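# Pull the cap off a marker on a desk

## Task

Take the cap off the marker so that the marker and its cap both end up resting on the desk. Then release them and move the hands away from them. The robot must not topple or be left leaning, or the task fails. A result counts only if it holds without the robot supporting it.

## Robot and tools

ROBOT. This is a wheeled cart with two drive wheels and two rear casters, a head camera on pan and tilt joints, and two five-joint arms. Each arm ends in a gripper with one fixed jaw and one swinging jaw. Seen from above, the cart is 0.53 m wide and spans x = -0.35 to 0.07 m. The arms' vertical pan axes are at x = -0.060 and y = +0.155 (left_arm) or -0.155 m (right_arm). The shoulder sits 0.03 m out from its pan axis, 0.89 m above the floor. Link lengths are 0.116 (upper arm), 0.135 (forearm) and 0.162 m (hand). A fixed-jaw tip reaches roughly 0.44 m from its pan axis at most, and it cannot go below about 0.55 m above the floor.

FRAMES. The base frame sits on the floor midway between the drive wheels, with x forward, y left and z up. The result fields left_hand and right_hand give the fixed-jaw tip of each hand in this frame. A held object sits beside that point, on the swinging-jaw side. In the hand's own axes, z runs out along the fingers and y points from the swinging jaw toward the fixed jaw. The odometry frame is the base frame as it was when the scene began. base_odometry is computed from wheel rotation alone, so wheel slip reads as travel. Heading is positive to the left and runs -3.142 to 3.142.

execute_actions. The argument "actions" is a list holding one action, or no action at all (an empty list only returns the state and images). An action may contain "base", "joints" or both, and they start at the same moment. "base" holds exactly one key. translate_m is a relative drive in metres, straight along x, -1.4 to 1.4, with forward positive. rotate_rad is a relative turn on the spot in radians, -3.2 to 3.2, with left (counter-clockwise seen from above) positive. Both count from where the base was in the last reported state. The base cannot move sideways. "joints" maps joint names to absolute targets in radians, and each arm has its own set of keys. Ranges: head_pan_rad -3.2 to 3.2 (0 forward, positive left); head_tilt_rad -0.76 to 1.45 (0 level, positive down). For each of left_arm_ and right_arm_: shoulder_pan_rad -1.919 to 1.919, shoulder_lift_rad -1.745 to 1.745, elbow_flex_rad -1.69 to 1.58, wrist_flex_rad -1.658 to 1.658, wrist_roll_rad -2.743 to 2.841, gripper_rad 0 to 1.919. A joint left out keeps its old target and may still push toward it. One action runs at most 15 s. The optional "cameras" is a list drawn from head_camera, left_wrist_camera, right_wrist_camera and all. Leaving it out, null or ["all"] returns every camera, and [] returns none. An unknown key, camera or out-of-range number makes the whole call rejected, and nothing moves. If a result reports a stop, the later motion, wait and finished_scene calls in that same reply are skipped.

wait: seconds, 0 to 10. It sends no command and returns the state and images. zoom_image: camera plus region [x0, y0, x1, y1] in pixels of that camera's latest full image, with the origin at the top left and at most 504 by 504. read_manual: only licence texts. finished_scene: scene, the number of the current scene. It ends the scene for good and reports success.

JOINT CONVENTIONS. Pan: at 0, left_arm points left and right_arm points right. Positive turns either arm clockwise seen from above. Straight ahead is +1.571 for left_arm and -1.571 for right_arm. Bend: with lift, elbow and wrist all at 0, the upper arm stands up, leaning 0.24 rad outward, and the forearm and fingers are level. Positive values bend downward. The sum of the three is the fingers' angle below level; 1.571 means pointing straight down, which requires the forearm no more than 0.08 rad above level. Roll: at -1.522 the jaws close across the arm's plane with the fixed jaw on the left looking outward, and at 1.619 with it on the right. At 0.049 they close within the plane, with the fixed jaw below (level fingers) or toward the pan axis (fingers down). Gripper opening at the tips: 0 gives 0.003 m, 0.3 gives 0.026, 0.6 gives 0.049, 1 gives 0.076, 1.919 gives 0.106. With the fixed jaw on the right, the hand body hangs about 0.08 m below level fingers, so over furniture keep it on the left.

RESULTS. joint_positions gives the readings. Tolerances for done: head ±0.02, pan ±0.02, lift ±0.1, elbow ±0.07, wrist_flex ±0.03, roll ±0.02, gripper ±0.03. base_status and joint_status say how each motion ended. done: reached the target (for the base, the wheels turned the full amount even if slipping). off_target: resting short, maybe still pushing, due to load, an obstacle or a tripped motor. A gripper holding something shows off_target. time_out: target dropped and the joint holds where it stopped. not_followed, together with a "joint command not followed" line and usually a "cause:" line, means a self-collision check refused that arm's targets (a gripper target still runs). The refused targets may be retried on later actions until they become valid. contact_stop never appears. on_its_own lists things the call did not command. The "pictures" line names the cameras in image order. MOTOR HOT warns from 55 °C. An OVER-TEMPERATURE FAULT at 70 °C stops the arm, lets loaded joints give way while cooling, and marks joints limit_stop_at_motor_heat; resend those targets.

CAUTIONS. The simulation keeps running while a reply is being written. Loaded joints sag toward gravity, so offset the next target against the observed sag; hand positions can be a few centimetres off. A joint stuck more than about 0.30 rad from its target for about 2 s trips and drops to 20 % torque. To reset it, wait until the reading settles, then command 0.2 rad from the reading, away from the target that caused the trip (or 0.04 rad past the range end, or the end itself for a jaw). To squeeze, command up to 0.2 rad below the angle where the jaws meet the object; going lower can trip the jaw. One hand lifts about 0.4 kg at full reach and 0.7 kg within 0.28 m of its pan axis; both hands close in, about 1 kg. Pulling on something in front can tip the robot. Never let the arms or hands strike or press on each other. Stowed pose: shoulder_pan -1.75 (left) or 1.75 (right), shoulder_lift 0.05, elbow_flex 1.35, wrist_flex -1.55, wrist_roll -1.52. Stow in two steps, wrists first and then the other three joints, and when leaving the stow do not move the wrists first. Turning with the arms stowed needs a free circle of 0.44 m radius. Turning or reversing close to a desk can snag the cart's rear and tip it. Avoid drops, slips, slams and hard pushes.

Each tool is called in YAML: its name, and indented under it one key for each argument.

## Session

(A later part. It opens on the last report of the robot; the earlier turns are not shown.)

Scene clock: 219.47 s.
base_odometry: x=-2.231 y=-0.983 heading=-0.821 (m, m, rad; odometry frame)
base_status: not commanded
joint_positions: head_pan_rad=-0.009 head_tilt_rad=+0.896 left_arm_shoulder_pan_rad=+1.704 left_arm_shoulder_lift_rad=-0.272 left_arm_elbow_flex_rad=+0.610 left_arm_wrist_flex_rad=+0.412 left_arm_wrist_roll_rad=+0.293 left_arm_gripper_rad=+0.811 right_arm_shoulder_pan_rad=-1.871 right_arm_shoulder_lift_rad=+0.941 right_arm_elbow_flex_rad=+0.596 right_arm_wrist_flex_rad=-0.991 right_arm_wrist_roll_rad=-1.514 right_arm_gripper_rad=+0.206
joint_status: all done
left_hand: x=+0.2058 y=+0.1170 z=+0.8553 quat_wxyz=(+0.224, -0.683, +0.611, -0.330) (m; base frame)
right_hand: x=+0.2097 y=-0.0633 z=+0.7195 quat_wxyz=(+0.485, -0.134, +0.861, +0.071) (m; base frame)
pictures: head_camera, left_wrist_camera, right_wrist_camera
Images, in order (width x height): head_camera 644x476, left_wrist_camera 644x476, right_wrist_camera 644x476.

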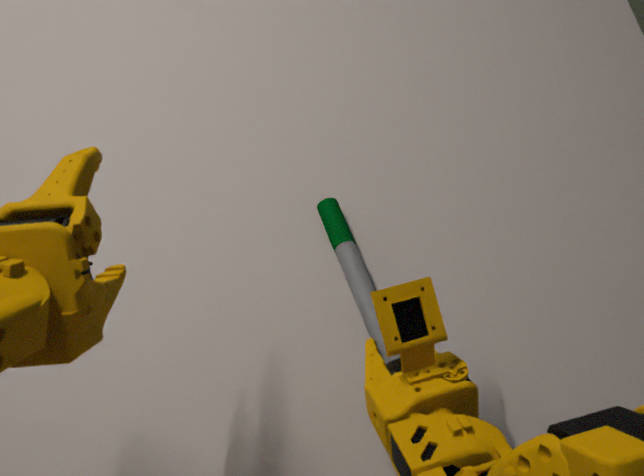

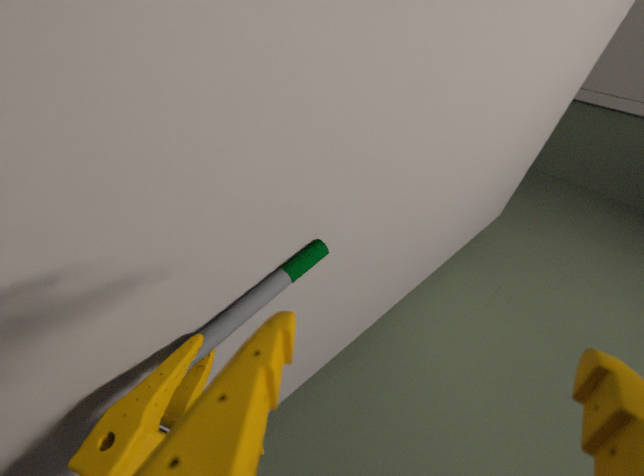

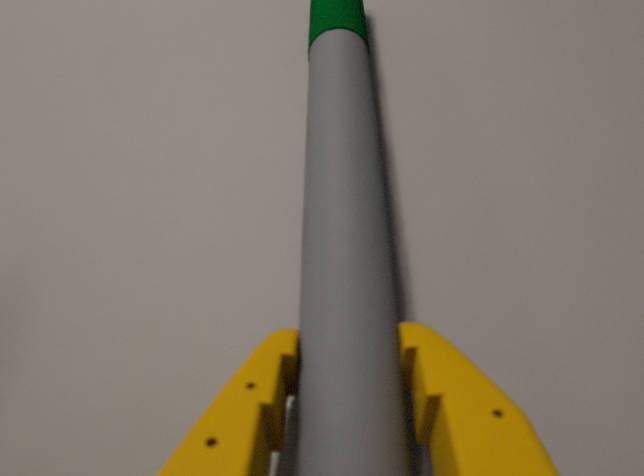

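execute_actions:
  actions:
    - {"joints":{"right_arm_gripper_rad":0.45}}
  cameras: []

execute_actions:
  actions:
    - {"joints":{"right_arm_shoulder_lift_rad":0.3,"right_arm_elbow_flex_rad":0.3}}
  cameras: []

execute_actions:
  actions:
    - {"joints":{"right_arm_shoulder_lift_rad":0.4,"right_arm_elbow_flex_rad":0.11,"right_arm_wrist_flex_rad":0.55,"right_arm_shoulder_pan_rad":-1.9}}
  cameras: []

execute_actions:
  actions:
    - {"joints":{"right_arm_shoulder_lift_rad":0.66,"right_arm_wrist_flex_rad":0.29}}

Scene clock: 226.63 s.
base_odometry: x=-2.231 y=-0.983 heading=-0.821 (m, m, rad; odometry frame)
base_status: not commanded
joint_positions: head_pan_rad=-0.009 head_tilt_rad=+0.896 left_arm_shoulder_pan_rad=+1.704 left_arm_shoulder_lift_rad=-0.272 left_arm_elbow_flex_rad=+0.610 left_arm_wrist_flex_rad=+0.412 left_arm_wrist_roll_rad=+0.293 left_arm_gripper_rad=+0.811 right_arm_shoulder_pan_rad=-1.871 right_arm_shoulder_lift_rad=+0.941 right_arm_elbow_flex_rad=+0.599 right_arm_wrist_flex_rad=-0.991 right_arm_wrist_roll_rad=-1.514 right_arm_gripper_rad=+0.438
joint_status: all done
left_hand: x=+0.2058 y=+0.1170 z=+0.8553 quat_wxyz=(+0.224, -0.683, +0.611, -0.330) (m; base frame)
right_hand: x=+0.2090 y=-0.0635 z=+0.7190 quat_wxyz=(+0.484, -0.134, +0.862, +0.071) (m; base frame)
pictures: none
No camera images: the call's "cameras" was empty. Leave "cameras" out to get every camera's image.

Scene clock: 227.80 s.
base_odometry: x=-2.231 y=-0.983 heading=-0.821 (m, m, rad; odometry frame)
base_status: not commanded
joint_positions: head_pan_rad=-0.009 head_tilt_rad=+0.896 left_arm_shoulder_pan_rad=+1.704 left_arm_shoulder_lift_rad=-0.272 left_arm_elbow_flex_rad=+0.610 left_arm_wrist_flex_rad=+0.412 left_arm_wrist_roll_rad=+0.293 left_arm_gripper_rad=+0.811 right_arm_shoulder_pan_rad=-1.871 right_arm_shoulder_lift_rad=+0.358 right_arm_elbow_flex_rad=+0.332 right_arm_wrist_flex_rad=-0.991 right_arm_wrist_roll_rad=-1.514 right_arm_gripper_rad=+0.439
joint_status: all done
left_hand: x=+0.2058 y=+0.1170 z=+0.8553 quat_wxyz=(+0.224, -0.683, +0.611, -0.330) (m; base frame)
right_hand: x=+0.2785 y=-0.0420 z=+0.9551 quat_wxyz=(+0.797, -0.091, +0.586, +0.117) (m; base frame)
pictures: none
No camera images: the call's "cameras" was empty. Leave "cameras" out to get every camera's image.

Scene clock: 229.60 s.
base_odometry: x=-2.231 y=-0.983 heading=-0.821 (m, m, rad; odometry frame)
base_status: not commanded
joint_positions: head_pan_rad=-0.009 head_tilt_rad=+0.896 left_arm_shoulder_pan_rad=+1.704 left_arm_shoulder_lift_rad=-0.272 left_arm_elbow_flex_rad=+0.610 left_arm_wrist_flex_rad=+0.412 left_arm_wrist_roll_rad=+0.293 left_arm_gripper_rad=+0.811 right_arm_shoulder_pan_rad=-1.888 right_arm_shoulder_lift_rad=+0.418 right_arm_elbow_flex_rad=+0.146 right_arm_wrist_flex_rad=+0.547 right_arm_wrist_roll_rad=-1.514 right_arm_gripper_rad=+0.439
joint_status: all done
left_hand: x=+0.2058 y=+0.1170 z=+0.8553 quat_wxyz=(+0.224, -0.683, +0.611, -0.330) (m; base frame)
right_hand: x=+0.2125 y=-0.0574 z=+0.7738 quat_wxyz=(+0.225, -0.158, +0.961, +0.035) (m; base frame)
pictures: none
No camera images: the call's "cameras" was empty. Leave "cameras" out to get every camera's image.

Scene clock: 230.57 s.
base_odometry: x=-2.231 y=-0.983 heading=-0.821 (m, m, rad; odometry frame)
base_status: not commanded
joint_positions: head_pan_rad=-0.009 head_tilt_rad=+0.896 left_arm_shoulder_pan_rad=+1.704 left_arm_shoulder_lift_rad=-0.272 left_arm_elbow_flex_rad=+0.610 left_arm_wrist_flex_rad=+0.412 left_arm_wrist_roll_rad=+0.293 left_arm_gripper_rad=+0.811 right_arm_shoulder_pan_rad=-1.888 right_arm_shoulder_lift_rad=+0.677 right_arm_elbow_flex_rad=+0.142 right_arm_wrist_flex_rad=+0.302 right_arm_wrist_roll_rad=-1.514 right_arm_gripper_rad=+0.439
joint_status: all done
left_hand: x=+0.2058 y=+0.1170 z=+0.8553 quat_wxyz=(+0.224, -0.683, +0.611, -0.330) (m; base frame)
right_hand: x=+0.2115 y=-0.0577 z=+0.7246 quat_wxyz=(+0.220, -0.158, +0.962, +0.034) (m; base frame)
pictures: head_camera, left_wrist_camera, right_wrist_camera
Images, in order (width x height): head_camera 644x476, left_wrist_camera 644x476, right_wrist_camera 644x476.

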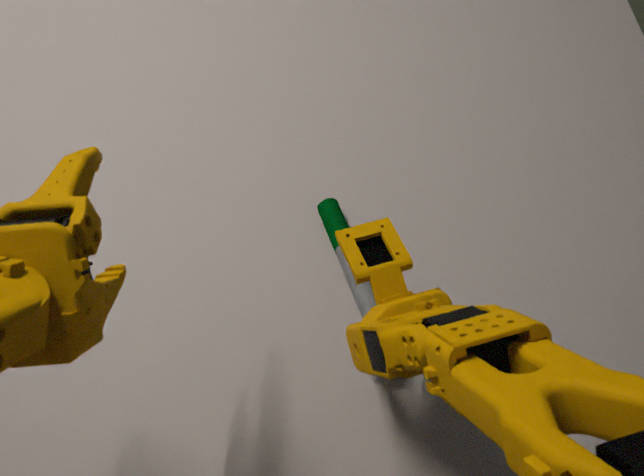

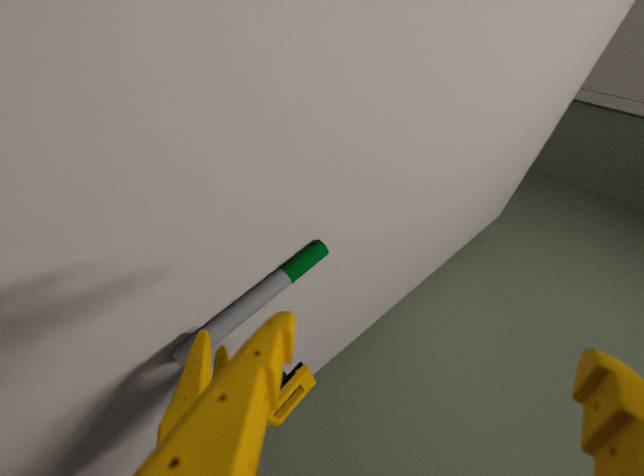

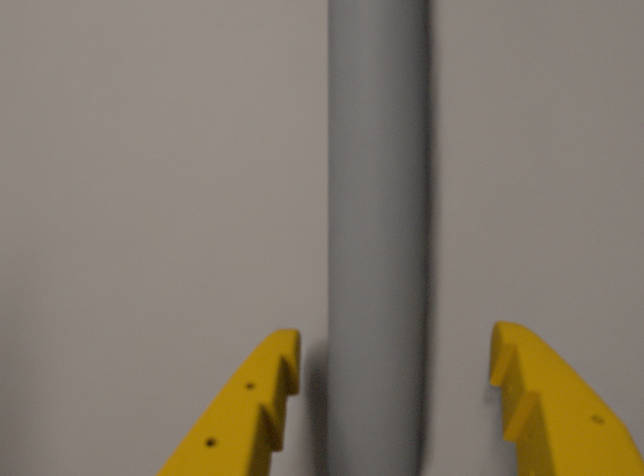

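execute_actions:
  actions:
    - {"joints":{"right_arm_shoulder_lift_rad":0.71,"right_arm_wrist_flex_rad":0.25}}
  cameras: []

execute_actions:
  actions:
    - {"joints":{"right_arm_gripper_rad":0.03}}
  cameras: []

execute_actions:
  actions:
    - {"joints":{"right_arm_shoulder_lift_rad":0.5,"right_arm_elbow_flex_rad":-0.2,"right_arm_wrist_flex_rad":0.75}}
  cameras: []

execute_actions:
  actions:
    - {"joints":{"right_arm_shoulder_lift_rad":0.8,"right_arm_elbow_flex_rad":-0.54,"right_arm_wrist_flex_rad":0.8,"right_arm_wrist_roll_rad":-0.29}}

Scene clock: 237.30 s.
base_odometry: x=-2.231 y=-0.983 heading=-0.821 (m, m, rad; odometry frame)
base_status: not commanded
joint_positions: head_pan_rad=-0.009 head_tilt_rad=+0.896 left_arm_shoulder_pan_rad=+1.704 left_arm_shoulder_lift_rad=-0.272 left_arm_elbow_flex_rad=+0.610 left_arm_wrist_flex_rad=+0.412 left_arm_wrist_roll_rad=+0.293 left_arm_gripper_rad=+0.811 right_arm_shoulder_pan_rad=-1.888 right_arm_shoulder_lift_rad=+0.728 right_arm_elbow_flex_rad=+0.140 right_arm_wrist_flex_rad=+0.261 right_arm_wrist_roll_rad=-1.514 right_arm_gripper_rad=+0.439
joint_status: all done
left_hand: x=+0.2058 y=+0.1170 z=+0.8553 quat_wxyz=(+0.224, -0.683, +0.611, -0.330) (m; base frame)
right_hand: x=+0.2091 y=-0.0585 z=+0.7147 quat_wxyz=(+0.217, -0.158, +0.963, +0.034) (m; base frame)
pictures: none
No camera images: the call's "cameras" was empty. Leave "cameras" out to get every camera's image.

Scene clock: 238.03 s.
base_odometry: x=-2.231 y=-0.983 heading=-0.821 (m, m, rad; odometry frame)
base_status: not commanded
joint_positions: head_pan_rad=-0.009 head_tilt_rad=+0.896 left_arm_shoulder_pan_rad=+1.704 left_arm_shoulder_lift_rad=-0.272 left_arm_elbow_flex_rad=+0.610 left_arm_wrist_flex_rad=+0.412 left_arm_wrist_roll_rad=+0.293 left_arm_gripper_rad=+0.811 right_arm_shoulder_pan_rad=-1.888 right_arm_shoulder_lift_rad=+0.728 right_arm_elbow_flex_rad=+0.140 right_arm_wrist_flex_rad=+0.261 right_arm_wrist_roll_rad=-1.514 right_arm_gripper_rad=+0.204
joint_status: right_arm_gripper_rad off_target (ended at +0.204, target +0.030)
left_hand: x=+0.2058 y=+0.1170 z=+0.8553 quat_wxyz=(+0.224, -0.683, +0.611, -0.330) (m; base frame)
right_hand: x=+0.2091 y=-0.0585 z=+0.7147 quat_wxyz=(+0.217, -0.158, +0.963, +0.034) (m; base frame)
pictures: none
No camera images: the call's "cameras" was empty. Leave "cameras" out to get every camera's image.

Scene clock: 239.17 s.
base_odometry: x=-2.231 y=-0.983 heading=-0.821 (m, m, rad; odometry frame)
base_status: not commanded
joint_positions: head_pan_rad=-0.009 head_tilt_rad=+0.896 left_arm_shoulder_pan_rad=+1.704 left_arm_shoulder_lift_rad=-0.272 left_arm_elbow_flex_rad=+0.610 left_arm_wrist_flex_rad=+0.412 left_arm_wrist_roll_rad=+0.293 left_arm_gripper_rad=+0.811 right_arm_shoulder_pan_rad=-1.888 right_arm_shoulder_lift_rad=+0.562 right_arm_elbow_flex_rad=-0.159 right_arm_wrist_flex_rad=+0.748 right_arm_wrist_roll_rad=-1.514 right_arm_gripper_rad=+0.204
joint_status: all done
left_hand: x=+0.2058 y=+0.1170 z=+0.8553 quat_wxyz=(+0.224, -0.683, +0.611, -0.330) (m; base frame)
right_hand: x=+0.2276 y=-0.0524 z=+0.7795 quat_wxyz=(+0.206, -0.159, +0.965, +0.032) (m; base frame)
pictures: none
No camera images: the call's "cameras" was empty. Leave "cameras" out to get every camera's image.

Scene clock: 240.87 s.
base_odometry: x=-2.231 y=-0.983 heading=-0.821 (m, m, rad; odometry frame)
base_status: not commanded
joint_positions: head_pan_rad=-0.009 head_tilt_rad=+0.896 left_arm_shoulder_pan_rad=+1.704 left_arm_shoulder_lift_rad=-0.272 left_arm_elbow_flex_rad=+0.610 left_arm_wrist_flex_rad=+0.412 left_arm_wrist_roll_rad=+0.293 left_arm_gripper_rad=+0.811 right_arm_shoulder_pan_rad=-1.888 right_arm_shoulder_lift_rad=+0.827 right_arm_elbow_flex_rad=-0.500 right_arm_wrist_flex_rad=+0.798 right_arm_wrist_roll_rad=-0.297 right_arm_gripper_rad=+0.204
joint_status: all done
left_hand: x=+0.2058 y=+0.1170 z=+0.8553 quat_wxyz=(+0.224, -0.683, +0.611, -0.330) (m; base frame)
right_hand: x=+0.2471 y=-0.0517 z=+0.7630 quat_wxyz=(+0.199, -0.680, +0.699, -0.097) (m; base frame)
pictures: head_camera, left_wrist_camera, right_wrist_camera
Images, in order (width x height): head_camera 644x476, left_wrist_camera 644x476, right_wrist_camera 644x476.

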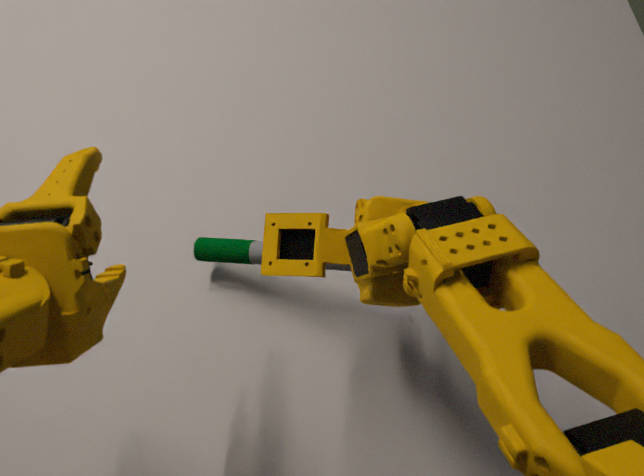

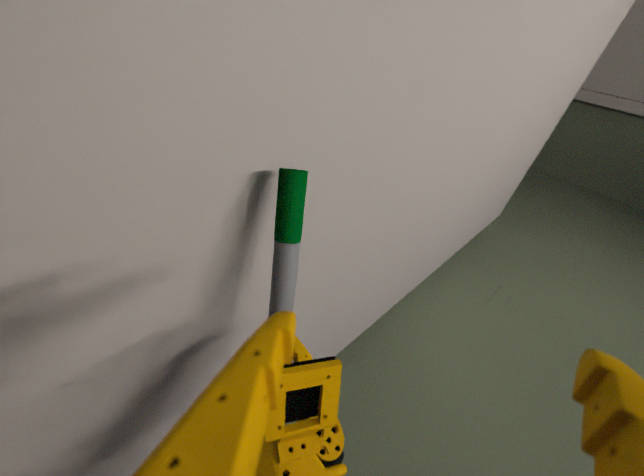

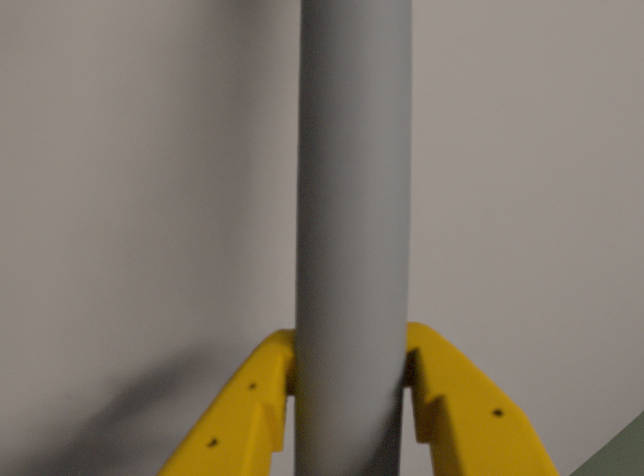

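execute_actions:
  actions:
    - {"joints":{"left_arm_shoulder_pan_rad":1.83,"left_arm_shoulder_lift_rad":0.55,"left_arm_elbow_flex_rad":-0.45,"left_arm_wrist_flex_rad":1.15,"left_arm_wrist_roll_rad":0.25}}
  cameras: []

execute_actions:
  actions:
    - {"joints":{"left_arm_shoulder_lift_rad":0.8,"left_arm_wrist_flex_rad":0.9}}

Scene clock: 246.83 s.
base_odometry: x=-2.231 y=-0.983 heading=-0.821 (m, m, rad; odometry frame)
base_status: not commanded
joint_positions: head_pan_rad=-0.009 head_tilt_rad=+0.896 left_arm_shoulder_pan_rad=+1.819 left_arm_shoulder_lift_rad=+0.568 left_arm_elbow_flex_rad=-0.412 left_arm_wrist_flex_rad=+1.143 left_arm_wrist_roll_rad=+0.259 left_arm_gripper_rad=+0.811 right_arm_shoulder_pan_rad=-1.888 right_arm_shoulder_lift_rad=+0.827 right_arm_elbow_flex_rad=-0.500 right_arm_wrist_flex_rad=+0.798 right_arm_wrist_roll_rad=-0.296 right_arm_gripper_rad=+0.204
joint_status: all done
left_hand: x=+0.2150 y=+0.0831 z=+0.8012 quat_wxyz=(+0.071, -0.687, +0.714, -0.115) (m; base frame)
right_hand: x=+0.2471 y=-0.0517 z=+0.7630 quat_wxyz=(+0.198, -0.680, +0.699, -0.097) (m; base frame)
pictures: none
No camera images: the call's "cameras" was empty. Leave "cameras" out to get every camera's image.

Scene clock: 247.77 s.
base_odometry: x=-2.231 y=-0.983 heading=-0.821 (m, m, rad; odometry frame)
base_status: not commanded
joint_positions: head_pan_rad=-0.009 head_tilt_rad=+0.896 left_arm_shoulder_pan_rad=+1.819 left_arm_shoulder_lift_rad=+0.821 left_arm_elbow_flex_rad=-0.415 left_arm_wrist_flex_rad=+0.910 left_arm_wrist_roll_rad=+0.259 left_arm_gripper_rad=+0.811 right_arm_shoulder_pan_rad=-1.888 right_arm_shoulder_lift_rad=+0.827 right_arm_elbow_flex_rad=-0.500 right_arm_wrist_flex_rad=+0.798 right_arm_wrist_roll_rad=-0.296 right_arm_gripper_rad=+0.204
joint_status: all done
left_hand: x=+0.2214 y=+0.0815 z=+0.7443 quat_wxyz=(+0.067, -0.688, +0.715, -0.108) (m; base frame)
right_hand: x=+0.2471 y=-0.0517 z=+0.7630 quat_wxyz=(+0.198, -0.680, +0.699, -0.097) (m; base frame)
pictures: head_camera, left_wrist_camera, right_wrist_camera
Images, in order (width x height): head_camera 644x476, left_wrist_camera 644x476, right_wrist_camera 644x476.

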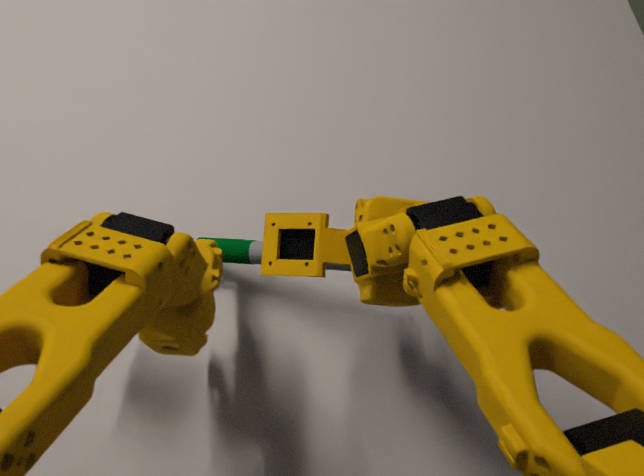

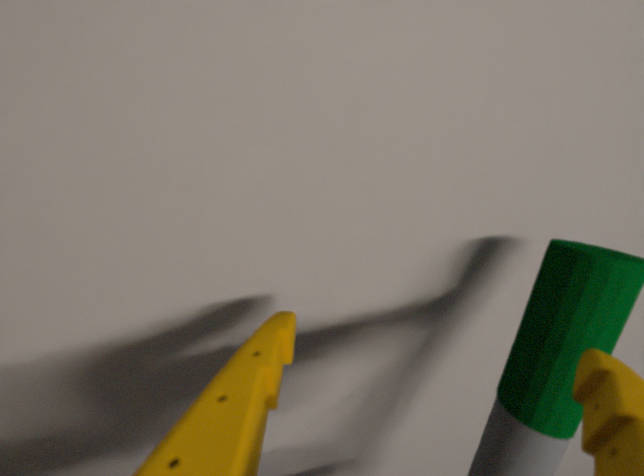

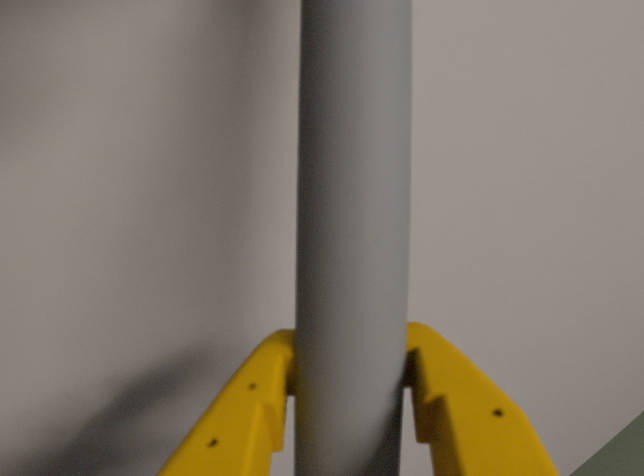

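Need ~4cm forward and slightly lower.

execute_actions:
  actions:
    - {"joints":{"left_arm_wrist_flex_rad":0.68,"left_arm_wrist_roll_rad":0.4}}
  cameras: []

execute_actions:
  actions:
    - {"joints":{"left_arm_shoulder_lift_rad":0.9,"left_arm_wrist_flex_rad":0.57}}
  cameras: ["left_wrist_camera","head_camera"]

Scene clock: 256.83 s.
base_odometry: x=-2.231 y=-0.983 heading=-0.821 (m, m, rad; odometry frame)
base_status: not commanded
joint_positions: head_pan_rad=-0.009 head_tilt_rad=+0.896 left_arm_shoulder_pan_rad=+1.819 left_arm_shoulder_lift_rad=+0.821 left_arm_elbow_flex_rad=-0.415 left_arm_wrist_flex_rad=+0.692 left_arm_wrist_roll_rad=+0.392 left_arm_gripper_rad=+0.811 right_arm_shoulder_pan_rad=-1.888 right_arm_shoulder_lift_rad=+0.827 right_arm_elbow_flex_rad=-0.500 right_arm_wrist_flex_rad=+0.798 right_arm_wrist_roll_rad=-0.296 right_arm_gripper_rad=+0.204
joint_status: all done
left_hand: x=+0.2536 y=+0.0722 z=+0.7553 quat_wxyz=(+0.110, -0.719, +0.654, -0.206) (m; base frame)
right_hand: x=+0.2471 y=-0.0517 z=+0.7630 quat_wxyz=(+0.198, -0.680, +0.699, -0.097) (m; base frame)
pictures: none
No camera images: the call's "cameras" was empty. Leave "cameras" out to get every camera's image.

Scene clock: 257.60 s.
base_odometry: x=-2.231 y=-0.983 heading=-0.821 (m, m, rad; odometry frame)
base_status: not commanded
joint_positions: head_pan_rad=-0.009 head_tilt_rad=+0.896 left_arm_shoulder_pan_rad=+1.819 left_arm_shoulder_lift_rad=+0.923 left_arm_elbow_flex_rad=-0.415 left_arm_wrist_flex_rad=+0.582 left_arm_wrist_roll_rad=+0.392 left_arm_gripper_rad=+0.811 right_arm_shoulder_pan_rad=-1.888 right_arm_shoulder_lift_rad=+0.827 right_arm_elbow_flex_rad=-0.500 right_arm_wrist_flex_rad=+0.798 right_arm_wrist_roll_rad=-0.296 right_arm_gripper_rad=+0.204
joint_status: all done
left_hand: x=+0.2545 y=+0.0720 z=+0.7329 quat_wxyz=(+0.112, -0.719, +0.653, -0.210) (m; base frame)
right_hand: x=+0.2471 y=-0.0517 z=+0.7630 quat_wxyz=(+0.198, -0.680, +0.699, -0.097) (m; base frame)
pictures: head_camera, left_wrist_camera
Images, in order (width x height): head_camera 644x476, left_wrist_camera 644x476.

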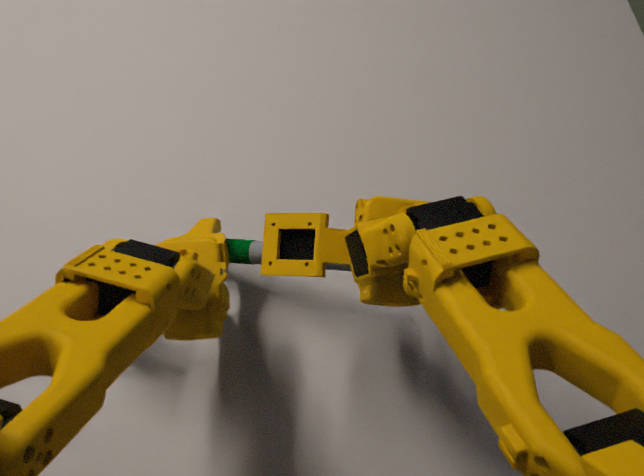

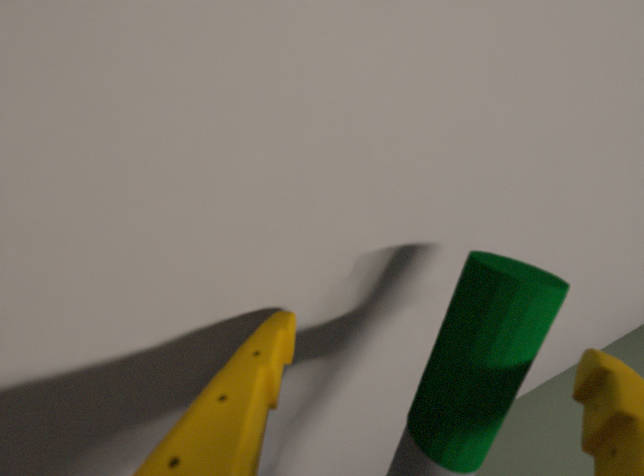

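execute_actions:
  actions:
    - {"joints":{"left_arm_wrist_flex_rad":0.42,"left_arm_shoulder_lift_rad":0.96}}
  cameras: []

execute_actions:
  actions:
    - {"joints":{"left_arm_gripper_rad":0.05}}
  cameras: ["left_wrist_camera"]

execute_actions:
  actions:
    - {"joints":{"left_arm_shoulder_pan_rad":1.68,"right_arm_shoulder_pan_rad":-1.72}}

Scene clock: 262.17 s.
base_odometry: x=-2.231 y=-0.983 heading=-0.821 (m, m, rad; odometry frame)
base_status: not commanded
joint_positions: head_pan_rad=-0.009 head_tilt_rad=+0.896 left_arm_shoulder_pan_rad=+1.819 left_arm_shoulder_lift_rad=+0.976 left_arm_elbow_flex_rad=-0.430 left_arm_wrist_flex_rad=+0.432 left_arm_wrist_roll_rad=+0.392 left_arm_gripper_rad=+0.811 right_arm_shoulder_pan_rad=-1.888 right_arm_shoulder_lift_rad=+0.827 right_arm_elbow_flex_rad=-0.500 right_arm_wrist_flex_rad=+0.798 right_arm_wrist_roll_rad=-0.296 right_arm_gripper_rad=+0.204
joint_status: all done
left_hand: x=+0.2697 y=+0.0681 z=+0.7310 quat_wxyz=(+0.137, -0.708, +0.643, -0.258) (m; base frame)
right_hand: x=+0.2471 y=-0.0517 z=+0.7630 quat_wxyz=(+0.198, -0.680, +0.699, -0.097) (m; base frame)
pictures: none
No camera images: the call's "cameras" was empty. Leave "cameras" out to get every camera's image.

Scene clock: 263.07 s.
base_odometry: x=-2.231 y=-0.983 heading=-0.821 (m, m, rad; odometry frame)
base_status: not commanded
joint_positions: head_pan_rad=-0.009 head_tilt_rad=+0.896 left_arm_shoulder_pan_rad=+1.819 left_arm_shoulder_lift_rad=+0.973 left_arm_elbow_flex_rad=-0.446 left_arm_wrist_flex_rad=+0.421 left_arm_wrist_roll_rad=+0.392 left_arm_gripper_rad=+0.217 right_arm_shoulder_pan_rad=-1.891 right_arm_shoulder_lift_rad=+0.843 right_arm_elbow_flex_rad=-0.500 right_arm_wrist_flex_rad=+0.804 right_arm_wrist_roll_rad=-0.291 right_arm_gripper_rad=+0.202
joint_status: left_arm_gripper_rad off_target (ended at +0.217, target +0.050)
left_hand: x=+0.2746 y=+0.0669 z=+0.7360 quat_wxyz=(+0.144, -0.704, +0.640, -0.270) (m; base frame)
right_hand: x=+0.2440 y=-0.0517 z=+0.7581 quat_wxyz=(+0.189, -0.685, +0.698, -0.093) (m; base frame)
pictures: left_wrist_camera
Images, in order (width x height): left_wrist_camera 644x476.

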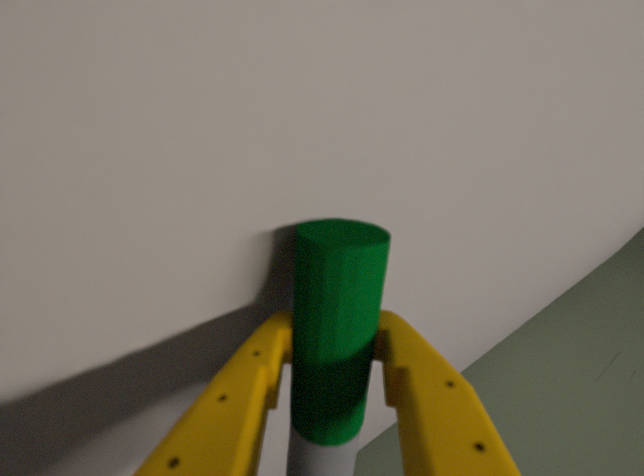

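Scene clock: 263.90 s.
base_odometry: x=-2.231 y=-0.983 heading=-0.821 (m, m, rad; odometry frame)
base_status: not commanded
joint_positions: head_pan_rad=-0.009 head_tilt_rad=+0.896 left_arm_shoulder_pan_rad=+1.695 left_arm_shoulder_lift_rad=+0.973 left_arm_elbow_flex_rad=-0.446 left_arm_wrist_flex_rad=+0.421 left_arm_wrist_roll_rad=+0.392 left_arm_gripper_rad=+0.217 right_arm_shoulder_pan_rad=-1.730 right_arm_shoulder_lift_rad=+0.843 right_arm_elbow_flex_rad=-0.501 right_arm_wrist_flex_rad=+0.804 right_arm_wrist_roll_rad=-0.291 right_arm_gripper_rad=+0.199
joint_status: all done
left_hand: x=+0.2830 y=+0.1091 z=+0.7360 quat_wxyz=(+0.160, -0.743, +0.595, -0.261) (m; base frame)
right_hand: x=+0.2569 y=-0.1018 z=+0.7584 quat_wxyz=(+0.182, -0.626, +0.751, -0.108) (m; base frame)
pictures: head_camera, left_wrist_camera, right_wrist_camera
Images, in order (width x height): head_camera 644x476, left_wrist_camera 644x476, right_wrist_camera 644x476.

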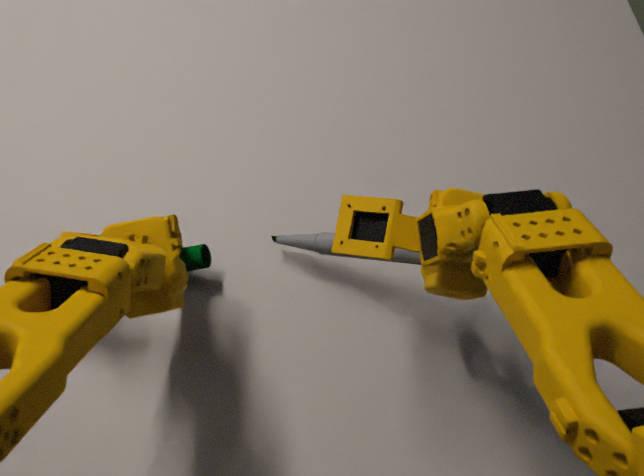

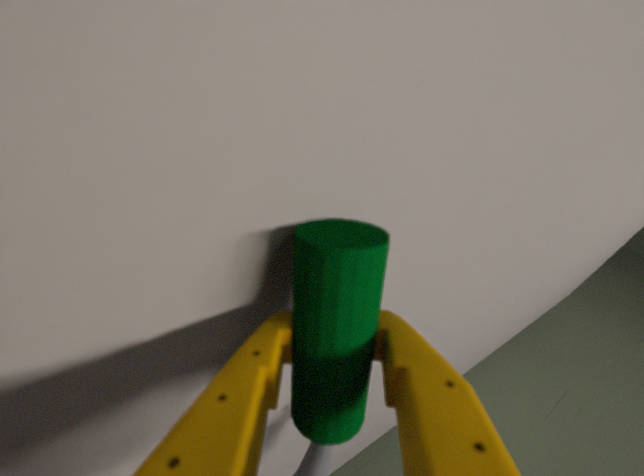

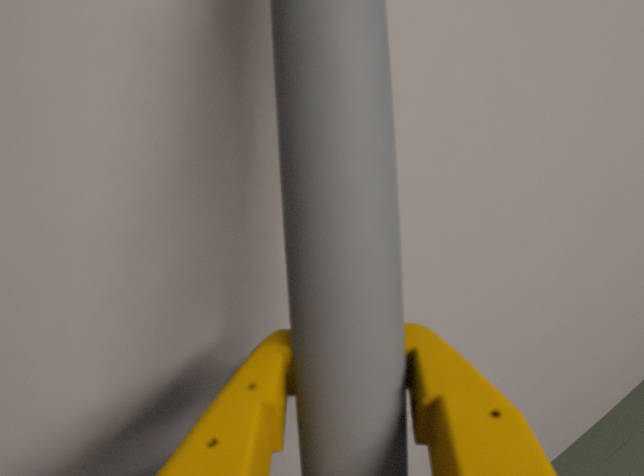

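execute_actions:
  actions:
    - {"joints":{"left_arm_shoulder_lift_rad":1.0,"right_arm_shoulder_lift_rad":0.88}}
  cameras: []

execute_actions:
  actions:
    - {"joints":{"left_arm_gripper_rad":0.6,"right_arm_gripper_rad":0.6}}
  cameras: []

execute_actions:
  actions:
    - {"joints":{"left_arm_shoulder_lift_rad":0.2,"right_arm_shoulder_lift_rad":0.2}}
  cameras: ["head_camera"]

finished_scene:
  scene: 2

Scene clock: 270.73 s.
base_odometry: x=-2.231 y=-0.983 heading=-0.821 (m, m, rad; odometry frame)
base_status: not commanded
joint_positions: head_pan_rad=-0.009 head_tilt_rad=+0.896 left_arm_shoulder_pan_rad=+1.695 left_arm_shoulder_lift_rad=+0.982 left_arm_elbow_flex_rad=-0.450 left_arm_wrist_flex_rad=+0.421 left_arm_wrist_roll_rad=+0.392 left_arm_gripper_rad=+0.217 right_arm_shoulder_pan_rad=-1.730 right_arm_shoulder_lift_rad=+0.899 right_arm_elbow_flex_rad=-0.506 right_arm_wrist_flex_rad=+0.804 right_arm_wrist_roll_rad=-0.291 right_arm_gripper_rad=+0.199
joint_status: all done
left_hand: x=+0.2824 y=+0.1091 z=+0.7341 quat_wxyz=(+0.159, -0.743, +0.596, -0.259) (m; base frame)
right_hand: x=+0.2497 y=-0.1029 z=+0.7429 quat_wxyz=(+0.160, -0.629, +0.755, -0.095) (m; base frame)
pictures: none
No camera images: the call's "cameras" was empty. Leave "cameras" out to get every camera's image.

Scene clock: 271.57 s.
base_odometry: x=-2.231 y=-0.983 heading=-0.821 (m, m, rad; odometry frame)
base_status: not commanded
joint_positions: head_pan_rad=-0.009 head_tilt_rad=+0.896 left_arm_shoulder_pan_rad=+1.694 left_arm_shoulder_lift_rad=+0.996 left_arm_elbow_flex_rad=-0.450 left_arm_wrist_flex_rad=+0.419 left_arm_wrist_roll_rad=+0.392 left_arm_gripper_rad=+0.587 right_arm_shoulder_pan_rad=-1.730 right_arm_shoulder_lift_rad=+0.903 right_arm_elbow_flex_rad=-0.506 right_arm_wrist_flex_rad=+0.804 right_arm_wrist_roll_rad=-0.291 right_arm_gripper_rad=+0.588
joint_status: all done
left_hand: x=+0.2805 y=+0.1099 z=+0.7299 quat_wxyz=(+0.156, -0.745, +0.596, -0.254) (m; base frame)
right_hand: x=+0.2493 y=-0.1030 z=+0.7420 quat_wxyz=(+0.158, -0.630, +0.755, -0.094) (m; base frame)
pictures: none
No camera images: the call's "cameras" was empty. Leave "cameras" out to get every camera's image.

Scene clock: 272.87 s.
base_odometry: x=-2.231 y=-0.983 heading=-0.821 (m, m, rad; odometry frame)
base_status: not commanded
joint_positions: head_pan_rad=-0.009 head_tilt_rad=+0.896 left_arm_shoulder_pan_rad=+1.691 left_arm_shoulder_lift_rad=+0.249 left_arm_elbow_flex_rad=-0.443 left_arm_wrist_flex_rad=+0.419 left_arm_wrist_roll_rad=+0.392 left_arm_gripper_rad=+0.588 right_arm_shoulder_pan_rad=-1.730 right_arm_shoulder_lift_rad=+0.257 right_arm_elbow_flex_rad=-0.506 right_arm_wrist_flex_rad=+0.804 right_arm_wrist_roll_rad=-0.291 right_arm_gripper_rad=+0.589
joint_status: all done
left_hand: x=+0.3085 y=+0.1076 z=+0.9841 quat_wxyz=(+0.328, -0.612, +0.488, -0.530) (m; base frame)
right_hand: x=+0.2833 y=-0.0975 z=+0.9431 quat_wxyz=(+0.418, -0.560, +0.671, -0.248) (m; base frame)
pictures: head_camera
Images, in order (width x height): head_camera 644x476.

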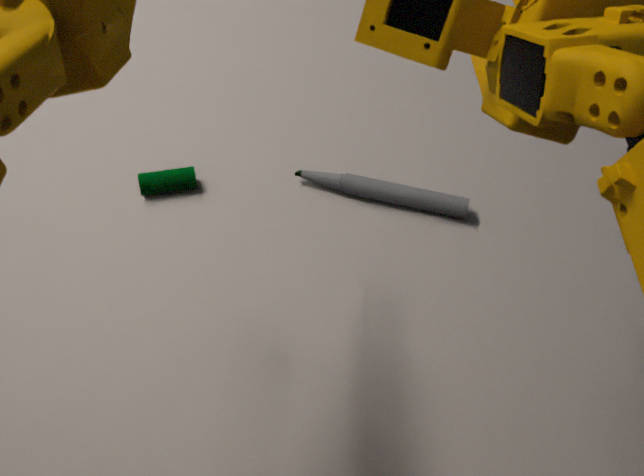

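The scene is finished: the task was done.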